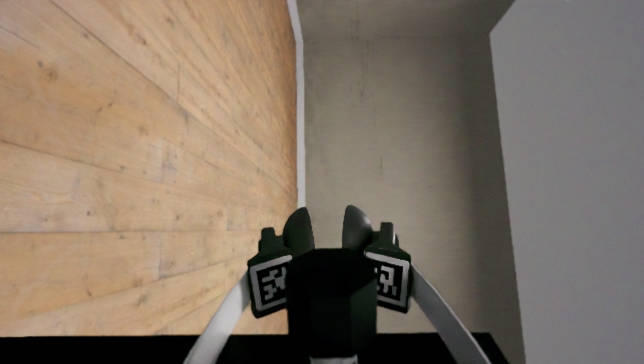

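execute_actions([
  {"r1": {"joints": {"arm_m": 0.448, "wrist_yaw_rad": 1.45}}, "r2": {"joints": {"lift_m": 0.634}}},
], cameras=[])

execute_actions([
  {"r2": {"joints": {"lift_m": 0.636}}},
], cameras=[])

execute_actions([
  {"r2": {"joints": {"lift_m": 0.638}}},
], cameras=[])

execute_actions([
  {"r2": {"joints": {"lift_m": 0.64}}},
], cameras=[])

Scene clock: 2135.57 s.
r1.base_odometry: x=+2.868 y=-0.354 heading=-2.970 (m, m, rad; r1's odometry frame)
r1.turned_by_wheels: +0.000 (rad since the last result)
r1.turned_by_imu: +0.000 (rad since the last result)
r1.base_tilt: forward=+0.5 right=+0.3 (deg)
r1.lidar_m: 3.04 2.04 1.94 1.97 2.53 2.72 1.50 2.99 2.81 0.63 0.64 4.02
r1.head_depth_mm: 2724 2863 2207 1795 1493 1306 1139 / 2802 2778 2158 1720 1464 1309 1147 / 2900 1079 705 1548 1425 1304 1151 / 3387 2944 718 1729 1500 1305 1158 / 3682 2981 2266 1838 1536 1320 1156 / 3980 2995 2274 1843 1543 1330 1162 / - 3033 2305 1855 1554 1334 1168
r1.base_status: not commanded
r1.joint_positions: lift_m=+0.345 arm_m=+0.449 wrist_yaw_rad=+1.491 wrist_pitch_rad=-0.021 wrist_roll_rad=-1.584 gripper_m=+0.000 head_pan_rad=-1.307 head_tilt_rad=-0.841
r1.joint_status: wrist_yaw_rad off_target (ended at +1.491, target +1.450); the others done
r1.on_its_own: wrist_yaw_rad is at rest, and its effort (-53) is outside its rest range (-12 to +12)
r1.motor_effort: left_wheel=-4(8) right_wheel=+11(15) lift_m=+19(19) arm_m=-14(14) wrist_yaw_rad=-53(53) wrist_pitch_rad=+9(9) wrist_roll_rad=+9(9) gripper_m=-8(8) head_pan_rad=+4(3) head_tilt_rad=-6(5) (%)
r1.hand_pose: x=+0.2335 y=-0.6142 z=+0.4544 quat_wxyz=(+0.734, +0.003, +0.013, +0.678) (m; r1's base frame)
r1.wrist_depth_mm: 523 721 - - - - - / 515 746 - - - - - / 509 729 - - - - - / 507 700 - - - - - / 505 717 - - - - - / 504 733 - 69 - - - / 460 106 103 70 97 - -
r2.base_odometry: x=-0.567 y=-0.411 heading=-1.705 (m, m, rad; r2's odometry frame)
r2.turned_by_wheels: +0.000 (rad since the last result)
r2.turned_by_imu: -0.001 (rad since the last result)
r2.base_tilt: forward=+0.0 right=+0.8 (deg)
r2.lidar_m: 2.73 1.86 1.73 1.76 2.25 3.39 3.46 3.22 2.99 0.58 3.90 2.20
r2.head_depth_mm: 2605 2850 2224 1790 1491 1301 - / 2726 2920 2232 1851 - 1261 1128 / 2872 2985 661 669 1439 1286 1130 / 3014 2971 762 1631 1410 1287 1136 / 3045 2865 1645 1609 1422 1296 1138 / 3338 3029 2214 1723 1519 1304 1143 / 3539 3057 2280 1827 1536 1304 1145
r2.base_status: not commanded
r2.joint_positions: lift_m=+0.634 arm_m=+0.307 wrist_yaw_rad=-0.001 wrist_pitch_rad=-0.041 wrist_roll_rad=-0.010 gripper_m=+0.160 head_pan_rad=-1.563 head_tilt_rad=-0.841
r2.joint_status: all done
r2.motor_effort: left_wheel=-1(2) right_wheel=+1(1) lift_m=+19(31) arm_m=+0(0) wrist_yaw_rad=+0(0) wrist_pitch_rad=+15(23) wrist_roll_rad=+5(5) gripper_m=+0(0) head_pan_rad=-3(2) head_tilt_rad=-6(6) (%)
r2.hand_pose: x=-0.0216 y=-0.7069 z=+0.7383 quat_wxyz=(+0.711, +0.015, -0.703, -0.015) (m; r2's base frame)
r2.wrist_depth_mm: - 100 97 - - 90 89 / - - - - - - - / - - - - - - - / - - 846 - - - - / - - 792 - - - - / - - - - - - - / - - 920 46 46 - -
pictures: none
No camera images: the call's "cameras" was empty. Leave "cameras" out to get every camera's image.

Scene clock: 2136.07 s.
r1.base_odometry: x=+2.868 y=-0.354 heading=-2.970 (m, m, rad; r1's odometry frame)
r1.turned_by_wheels: +0.000 (rad since the last result)
r1.turned_by_imu: +0.000 (rad since the last result)
r1.base_tilt: forward=+0.6 right=+0.3 (deg)
r1.lidar_m: 3.04 2.04 1.94 1.97 2.53 2.72 1.50 2.99 2.80 0.63 0.64 4.01
r1.head_depth_mm: 2707 2868 2194 1798 1490 1307 1143 / 2807 2767 2148 1717 1466 1314 1146 / 2908 1081 704 1548 1425 1301 1151 / 3409 2943 720 1723 1491 1306 1154 / 3699 2973 2264 1834 1537 1325 1162 / 3975 3000 2279 1832 1546 1331 1164 / - 3031 2300 1845 1553 1333 1167
r1.base_status: not commanded
r1.joint_positions: lift_m=+0.345 arm_m=+0.449 wrist_yaw_rad=+1.491 wrist_pitch_rad=-0.021 wrist_roll_rad=-1.584 gripper_m=+0.000 head_pan_rad=-1.307 head_tilt_rad=-0.841
r1.joint_status: not commanded
r1.on_its_own: arm_m is at rest, and its effort (-15) is outside its rest range (-14 to +14); wrist_yaw_rad is at rest, and its effort (-53) is outside its rest range (-12 to +12)
r1.motor_effort: left_wheel=-4(5) right_wheel=+11(11) lift_m=+20(19) arm_m=-15(15) wrist_yaw_rad=-53(53) wrist_pitch_rad=+9(9) wrist_roll_rad=+9(9) gripper_m=-7(8) head_pan_rad=+4(3) head_tilt_rad=-5(5) (%)
r1.hand_pose: x=+0.2335 y=-0.6142 z=+0.4544 quat_wxyz=(+0.734, +0.003, +0.013, +0.678) (m; r1's base frame)
r1.wrist_depth_mm: 513 749 - - - - - / 516 742 - - - - - / 510 738 - - - - - / 510 719 - - - - - / 501 717 - - - - - / 499 704 - 69 - - - / 447 105 103 70 97 - -
r2.base_odometry: x=-0.567 y=-0.411 heading=-1.705 (m, m, rad; r2's odometry frame)
r2.turned_by_wheels: +0.000 (rad since the last result)
r2.turned_by_imu: +0.000 (rad since the last result)
r2.base_tilt: forward=+0.0 right=+0.8 (deg)
r2.lidar_m: 2.74 1.86 1.73 1.76 2.25 3.39 3.47 3.19 2.98 0.58 3.89 2.20
r2.head_depth_mm: 2633 2792 2212 1789 1483 1307 - / 2733 2912 2242 1850 - 1269 1122 / 2907 2968 660 668 1439 1282 1126 / 3011 2965 763 1622 1402 1280 1131 / 3033 2827 1633 1613 1411 1300 1140 / 3359 3023 2193 1735 1521 1312 1142 / 3536 3069 2306 1836 1531 1304 1147
r2.base_status: not commanded
r2.joint_positions: lift_m=+0.635 arm_m=+0.307 wrist_yaw_rad=-0.001 wrist_pitch_rad=-0.047 wrist_roll_rad=-0.010 gripper_m=+0.160 head_pan_rad=-1.563 head_tilt_rad=-0.841
r2.joint_status: all done
r2.motor_effort: left_wheel=-1(1) right_wheel=+1(1) lift_m=+33(33) arm_m=+0(0) wrist_yaw_rad=+0(0) wrist_pitch_rad=+16(18) wrist_roll_rad=+5(5) gripper_m=+0(0) head_pan_rad=-3(3) head_tilt_rad=-6(6) (%)
r2.hand_pose: x=-0.0216 y=-0.7067 z=+0.7381 quat_wxyz=(+0.711, +0.017, -0.703, -0.017) (m; r2's base frame)
r2.wrist_depth_mm: - 103 100 - - 92 91 / - - - - - - - / - - - - - - - / - - 838 - - - - / - - 775 - - - - / - - - - - - - / - - 887 46 46 - -
pictures: none
No camera images: the call's "cameras" was empty. Leave "cameras" out to get every camera's image.

Scene clock: 2136.67 s.
r1.base_odometry: x=+2.868 y=-0.354 heading=-2.970 (m, m, rad; r1's odometry frame)
r1.turned_by_wheels: +0.000 (rad since the last result)
r1.turned_by_imu: +0.000 (rad since the last result)
r1.base_tilt: forward=+0.7 right=+0.3 (deg)
r1.lidar_m: 3.02 2.03 1.94 1.98 2.53 2.71 1.50 2.99 2.81 0.63 0.64 4.02
r1.head_depth_mm: 2706 2856 2214 1796 1495 1306 1138 / 2791 2804 2159 1716 1467 1306 1146 / 1228 1081 703 1544 1431 1305 1154 / 3391 2942 738 1730 1501 1304 1159 / 3722 2952 2266 1838 1534 1322 1158 / 3995 2993 2295 1842 1540 1330 1161 / - 3004 2300 1845 1554 1335 1169
r1.base_status: not commanded
r1.joint_positions: lift_m=+0.345 arm_m=+0.449 wrist_yaw_rad=+1.497 wrist_pitch_rad=-0.021 wrist_roll_rad=-1.584 gripper_m=+0.000 head_pan_rad=-1.307 head_tilt_rad=-0.841
r1.joint_status: not commanded
r1.on_its_own: wrist_yaw_rad is held at +1.508, not at your +1.450, by its stall guard, which is not easing now; arm_m is at rest, and its effort (-15) is outside its rest range (-14 to +14); wrist_yaw_rad is at rest, and its effort (+15) is outside its rest range (-12 to +12)
r1.motor_effort: left_wheel=-4(4) right_wheel=+8(11) lift_m=+20(20) arm_m=-15(15) wrist_yaw_rad=+15(53) wrist_pitch_rad=+9(9) wrist_roll_rad=+9(9) gripper_m=-8(8) head_pan_rad=+4(4) head_tilt_rad=-5(4) (%)
r1.hand_pose: x=+0.2336 y=-0.6128 z=+0.4544 quat_wxyz=(+0.733, +0.003, +0.012, +0.680) (m; r1's base frame)
r1.wrist_depth_mm: 524 753 - - - - - / 510 751 - - - - - / 516 730 - - - - - / 508 714 - - - - - / 508 704 - - - - - / 506 700 - 69 - - - / 457 106 104 70 98 - -
r2.base_odometry: x=-0.567 y=-0.411 heading=-1.705 (m, m, rad; r2's odometry frame)
r2.turned_by_wheels: +0.000 (rad since the last result)
r2.turned_by_imu: +0.000 (rad since the last result)
r2.base_tilt: forward=+0.0 right=+0.8 (deg)
r2.lidar_m: 2.74 1.86 1.73 1.76 2.25 3.38 3.47 3.24 2.98 0.59 3.90 2.19
r2.head_depth_mm: 2629 2819 2214 1787 1497 1305 - / 2707 2922 2210 1841 - 1266 1122 / 2849 2972 662 665 1443 1284 1139 / 3002 3002 759 1632 1412 1291 1137 / 3029 2858 1638 1621 1404 1297 1136 / 3346 2988 2211 1720 1519 1304 1140 / 3464 3091 2303 1822 1529 1311 1151
r2.base_status: not commanded
r2.joint_positions: lift_m=+0.637 arm_m=+0.307 wrist_yaw_rad=-0.001 wrist_pitch_rad=-0.048 wrist_roll_rad=-0.010 gripper_m=+0.160 head_pan_rad=-1.563 head_tilt_rad=-0.841
r2.joint_status: all done
r2.motor_effort: left_wheel=-2(2) right_wheel=+2(1) lift_m=+33(36) arm_m=+0(0) wrist_yaw_rad=+0(0) wrist_pitch_rad=+17(17) wrist_roll_rad=+5(5) gripper_m=+0(0) head_pan_rad=-3(3) head_tilt_rad=-6(6) (%)
r2.hand_pose: x=-0.0216 y=-0.7067 z=+0.7397 quat_wxyz=(+0.711, +0.017, -0.703, -0.017) (m; r2's base frame)
r2.wrist_depth_mm: - 104 101 - - 93 92 / - - - - - - - / - - - - - - - / - - 853 - - - - / - - 790 - - - - / - - - 45 - - - / - - 909 46 46 - -
pictures: none
No camera images: the call's "cameras" was empty. Leave "cameras" out to get every camera's image.

Scene clock: 2137.17 s.
r1.base_odometry: x=+2.868 y=-0.354 heading=-2.970 (m, m, rad; r1's odometry frame)
r1.turned_by_wheels: +0.000 (rad since the last result)
r1.turned_by_imu: +0.000 (rad since the last result)
r1.base_tilt: forward=+0.6 right=+0.3 (deg)
r1.lidar_m: 3.02 2.03 1.94 1.97 2.52 2.72 1.50 3.00 2.81 0.63 0.64 4.02
r1.head_depth_mm: 2713 2858 2226 1790 1489 1299 1142 / 2784 2769 2150 1715 1464 1306 1149 / 1214 1081 702 1542 1425 1300 1151 / 3393 2936 737 1727 1496 1306 1156 / 3720 2980 2261 1828 1539 1323 1164 / - 2967 2276 1835 1542 1328 1163 / - 3029 2295 1849 1551 1333 1168
r1.base_status: not commanded
r1.joint_positions: lift_m=+0.345 arm_m=+0.449 wrist_yaw_rad=+1.497 wrist_pitch_rad=-0.021 wrist_roll_rad=-1.584 gripper_m=+0.000 head_pan_rad=-1.307 head_tilt_rad=-0.841
r1.joint_status: not commanded
r1.on_its_own: wrist_yaw_rad is held at +1.508, not at your +1.450, by its stall guard, which is not easing now; arm_m is at rest, and its effort (-15) is outside its rest range (-14 to +14); wrist_yaw_rad is at rest, and its effort (+14) is outside its rest range (-12 to +12)
r1.motor_effort: left_wheel=-4(4) right_wheel=+9(8) lift_m=+20(19) arm_m=-15(15) wrist_yaw_rad=+14(14) wrist_pitch_rad=+9(9) wrist_roll_rad=+8(9) gripper_m=-8(8) head_pan_rad=+4(3) head_tilt_rad=-5(5) (%)
r1.hand_pose: x=+0.2336 y=-0.6128 z=+0.4544 quat_wxyz=(+0.733, +0.003, +0.012, +0.680) (m; r1's base frame)
r1.wrist_depth_mm: 518 732 - - - - - / 514 747 - - - - - / 515 736 - - - - - / 514 719 - - - - - / 507 742 - - - - - / 506 704 - 69 - - - / 458 106 103 70 98 - -
r2.base_odometry: x=-0.567 y=-0.411 heading=-1.705 (m, m, rad; r2's odometry frame)
r2.turned_by_wheels: +0.000 (rad since the last result)
r2.turned_by_imu: +0.000 (rad since the last result)
r2.base_tilt: forward=+0.0 right=+0.8 (deg)
r2.lidar_m: 2.73 1.86 1.73 1.76 2.25 3.41 3.47 3.22 2.98 0.58 3.88 2.20
r2.head_depth_mm: 2624 2786 2202 1779 1490 1300 - / 2769 2945 2241 1823 - 1262 1123 / 2887 2975 659 664 1440 1280 1129 / 3022 2999 757 1634 1414 1283 1138 / 3081 2871 1637 1617 1405 1297 1136 / 3353 3029 2208 1736 1519 1301 1142 / 3500 3012 2281 1813 1513 1312 1148
r2.base_status: not commanded
r2.joint_positions: lift_m=+0.639 arm_m=+0.307 wrist_yaw_rad=-0.001 wrist_pitch_rad=-0.060 wrist_roll_rad=-0.010 gripper_m=+0.160 head_pan_rad=-1.563 head_tilt_rad=-0.841
r2.joint_status: all done
r2.motor_effort: left_wheel=-2(2) right_wheel=+2(2) lift_m=+37(36) arm_m=+0(0) wrist_yaw_rad=+0(0) wrist_pitch_rad=+21(22) wrist_roll_rad=+5(5) gripper_m=+0(0) head_pan_rad=-2(2) head_tilt_rad=-7(6) (%)
r2.hand_pose: x=-0.0216 y=-0.7062 z=+0.7384 quat_wxyz=(+0.711, +0.021, -0.703, -0.022) (m; r2's base frame)
r2.wrist_depth_mm: - 111 108 - - 99 98 / - - - - - - - / - - - - - - - / - - 842 - - - - / - - 788 - - - - / - - - 45 - - - / - - 886 47 46 - -
pictures: none
No camera images: the call's "cameras" was empty. Leave "cameras" out to get every camera's image.

execute_actions([
  {"r1": {"joints": {"arm_m": 0.452, "wrist_yaw_rad": 1.505}}, "r2": {"joints": {"lift_m": 0.6368}}},
], cameras=[])

execute_actions([
  {"r1": {"joints": {"arm_m": 0.44, "wrist_yaw_rad": 1.44}, "contact_limits": {"arm_m": 14}}},
], cameras=["r1_wrist_camera"])

Scene clock: 2159.00 s.
r1.base_odometry: x=+2.868 y=-0.354 heading=-2.970 (m, m, rad; r1's odometry frame)
r1.turned_by_wheels: +0.000 (rad since the last result)
r1.turned_by_imu: -0.001 (rad since the last result)
r1.base_tilt: forward=+0.6 right=+0.2 (deg)
r1.lidar_m: 3.02 2.04 1.94 1.97 2.53 2.72 1.50 3.00 2.81 0.63 0.64 4.01
r1.head_depth_mm: 2718 2830 2211 1799 1489 1311 1140 / 2801 2769 2146 1714 1469 1305 1148 / 1233 1081 704 1550 1427 1305 1149 / 3394 2948 719 1729 1496 1301 1159 / 3689 2980 2267 1838 1532 1324 1159 / - 3023 2298 1844 1546 1330 1164 / - 3031 2290 1850 1551 1334 1169
r1.base_status: not commanded
r1.joint_positions: lift_m=+0.345 arm_m=+0.452 wrist_yaw_rad=+1.508 wrist_pitch_rad=-0.021 wrist_roll_rad=-1.584 gripper_m=+0.000 head_pan_rad=-1.307 head_tilt_rad=-0.841
r1.joint_status: all done
r1.motor_effort: left_wheel=-8(7) right_wheel=+14(14) lift_m=+19(19) arm_m=+3(13) wrist_yaw_rad=-4(13) wrist_pitch_rad=+9(9) wrist_roll_rad=+9(9) gripper_m=-7(8) head_pan_rad=+4(3) head_tilt_rad=-5(5) (%)
r1.hand_pose: x=+0.2338 y=-0.6126 z=+0.4544 quat_wxyz=(+0.729, +0.003, +0.013, +0.684) (m; r1's base frame)
r1.wrist_depth_mm: 522 762 - - - - - / 499 749 - - - - - / 504 718 - - - - - / 510 723 - - - - - / 505 707 - - - - - / 502 698 - 70 - - - / 450 106 104 70 98 - -
r2.base_odometry: x=-0.567 y=-0.411 heading=-1.705 (m, m, rad; r2's odometry frame)
r2.turned_by_wheels: +0.000 (rad since the last result)
r2.turned_by_imu: -0.001 (rad since the last result)
r2.base_tilt: forward=+0.0 right=+0.8 (deg)
r2.lidar_m: 2.74 1.86 1.73 1.76 2.24 3.40 3.46 3.20 2.98 0.58 3.91 2.19
r2.head_depth_mm: 2655 2817 2195 1790 1494 1306 - / 2748 2943 2233 1851 - 1263 1125 / 2878 2974 660 667 1432 1275 1138 / 3020 2972 760 1622 1408 1280 1138 / 3091 2878 1627 1615 1420 1293 1146 / 3363 3060 2180 1752 1521 1310 1140 / 3532 3062 2284 1829 1521 1300 1140
r2.base_status: not commanded
r2.joint_positions: lift_m=+0.637 arm_m=+0.307 wrist_yaw_rad=-0.001 wrist_pitch_rad=-0.055 wrist_roll_rad=-0.010 gripper_m=+0.160 head_pan_rad=-1.563 head_tilt_rad=-0.841
r2.joint_status: all done
r2.motor_effort: left_wheel=-2(1) right_wheel=+1(1) lift_m=+23(34) arm_m=+0(1) wrist_yaw_rad=+0(0) wrist_pitch_rad=+19(21) wrist_roll_rad=+5(5) gripper_m=+0(0) head_pan_rad=-3(3) head_tilt_rad=-6(6) (%)
r2.hand_pose: x=-0.0216 y=-0.7065 z=+0.7374 quat_wxyz=(+0.711, +0.019, -0.703, -0.020) (m; r2's base frame)
r2.wrist_depth_mm: - 108 104 - - 96 95 / - - - - - - - / - - - - - - - / - - 861 - - - - / - - 764 - - - - / - - - - - - - / - - 896 46 46 - -
pictures: none
No camera images: the call's "cameras" was empty. Leave "cameras" out to get every camera's image.

Scene clock: 2159.70 s.
r1.base_odometry: x=+2.868 y=-0.354 heading=-2.970 (m, m, rad; r1's odometry frame)
r1.turned_by_wheels: +0.000 (rad since the last result)
r1.turned_by_imu: +0.000 (rad since the last result)
r1.base_tilt: forward=+0.6 right=+0.2 (deg)
r1.lidar_m: 3.02 2.04 1.93 1.97 2.53 2.73 1.50 2.99 2.81 0.63 0.64 4.01
r1.head_depth_mm: 2683 2835 2191 1796 1497 1305 1144 / 2773 2782 2150 1716 1466 1309 1148 / 1236 1084 705 1544 1423 1300 1151 / 3369 2942 718 1727 1500 1306 1156 / 3687 2995 2256 1832 1536 1324 1161 / - 3017 2274 1848 1541 1329 1160 / - 3037 2305 1846 1555 1329 1170
r1.base_status: not commanded
r1.joint_positions: lift_m=+0.345 arm_m=+0.450 wrist_yaw_rad=+1.493 wrist_pitch_rad=-0.021 wrist_roll_rad=-1.584 gripper_m=+0.000 head_pan_rad=-1.307 head_tilt_rad=-0.841
r1.joint_status: arm_m contact_stop (moved -0.002 of -0.012); wrist_yaw_rad off_target (ended at +1.493, target +1.440)
r1.on_its_own: arm_m is slack since a contact_stop, until your next command for it (your +0.440 is given up); wrist_yaw_rad is at rest, and its effort (-67) is outside its rest range (-12 to +12)
r1.motor_effort: left_wheel=-4(7) right_wheel=+12(14) lift_m=+19(19) arm_m=+0(16) wrist_yaw_rad=-67(68) wrist_pitch_rad=+9(9) wrist_roll_rad=+9(9) gripper_m=-7(8) head_pan_rad=+3(3) head_tilt_rad=-5(5) (%)
r1.contact_limits: arm_m 14 (drawing in: default 26, maximum 43; extending or still: default 36, maximum 59)
r1.hand_pose: x=+0.2336 y=-0.6145 z=+0.4545 quat_wxyz=(+0.734, +0.003, +0.013, +0.679) (m; r1's base frame)
r1.wrist_depth_mm: 519 728 - - - - - / 516 725 - - - - - / 510 721 - - - - - / 514 730 - - - - - / 506 712 - - - - - / 504 702 - 69 - - - / 448 106 103 70 97 - -
r2.base_odometry: x=-0.567 y=-0.411 heading=-1.705 (m, m, rad; r2's odometry frame)
r2.turned_by_wheels: +0.000 (rad since the last result)
r2.turned_by_imu: +0.000 (rad since the last result)
r2.base_tilt: forward=+0.0 right=+0.8 (deg)
r2.lidar_m: 2.75 1.85 1.73 1.76 2.25 3.39 3.45 3.23 2.98 0.59 3.90 2.19
r2.head_depth_mm: 2628 2793 2212 1781 1476 1304 - / 2751 2938 2209 1846 - 1261 1122 / 2852 2937 660 668 1437 1277 1134 / 3030 2954 759 1620 1407 1282 1134 / 3043 2888 1634 1603 1418 1298 1141 / 3351 3037 2219 1731 1512 1300 1136 / 3505 3046 2309 1823 1529 1306 1141
r2.base_status: not commanded
r2.joint_positions: lift_m=+0.637 arm_m=+0.307 wrist_yaw_rad=-0.001 wrist_pitch_rad=-0.055 wrist_roll_rad=-0.010 gripper_m=+0.160 head_pan_rad=-1.563 head_tilt_rad=-0.841
r2.joint_status: not commanded
r2.motor_effort: left_wheel=-1(1) right_wheel=+1(1) lift_m=+23(23) arm_m=+1(0) wrist_yaw_rad=+0(0) wrist_pitch_rad=+20(20) wrist_roll_rad=+5(5) gripper_m=+0(0) head_pan_rad=-3(3) head_tilt_rad=-6(6) (%)
r2.hand_pose: x=-0.0216 y=-0.7065 z=+0.7374 quat_wxyz=(+0.711, +0.019, -0.703, -0.020) (m; r2's base frame)
r2.wrist_depth_mm: - 107 104 - - 96 95 / - - - - - - - / - - - - - - - / - - 843 - - - - / - - 777 - - - - / - - - - - - - / - - 892 46 46 - -
pictures: r1_wrist_camera
Images, in order (width x height): r1_wrist_camera 644x364.

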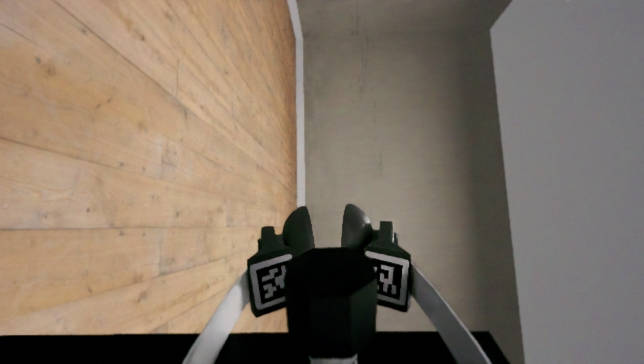

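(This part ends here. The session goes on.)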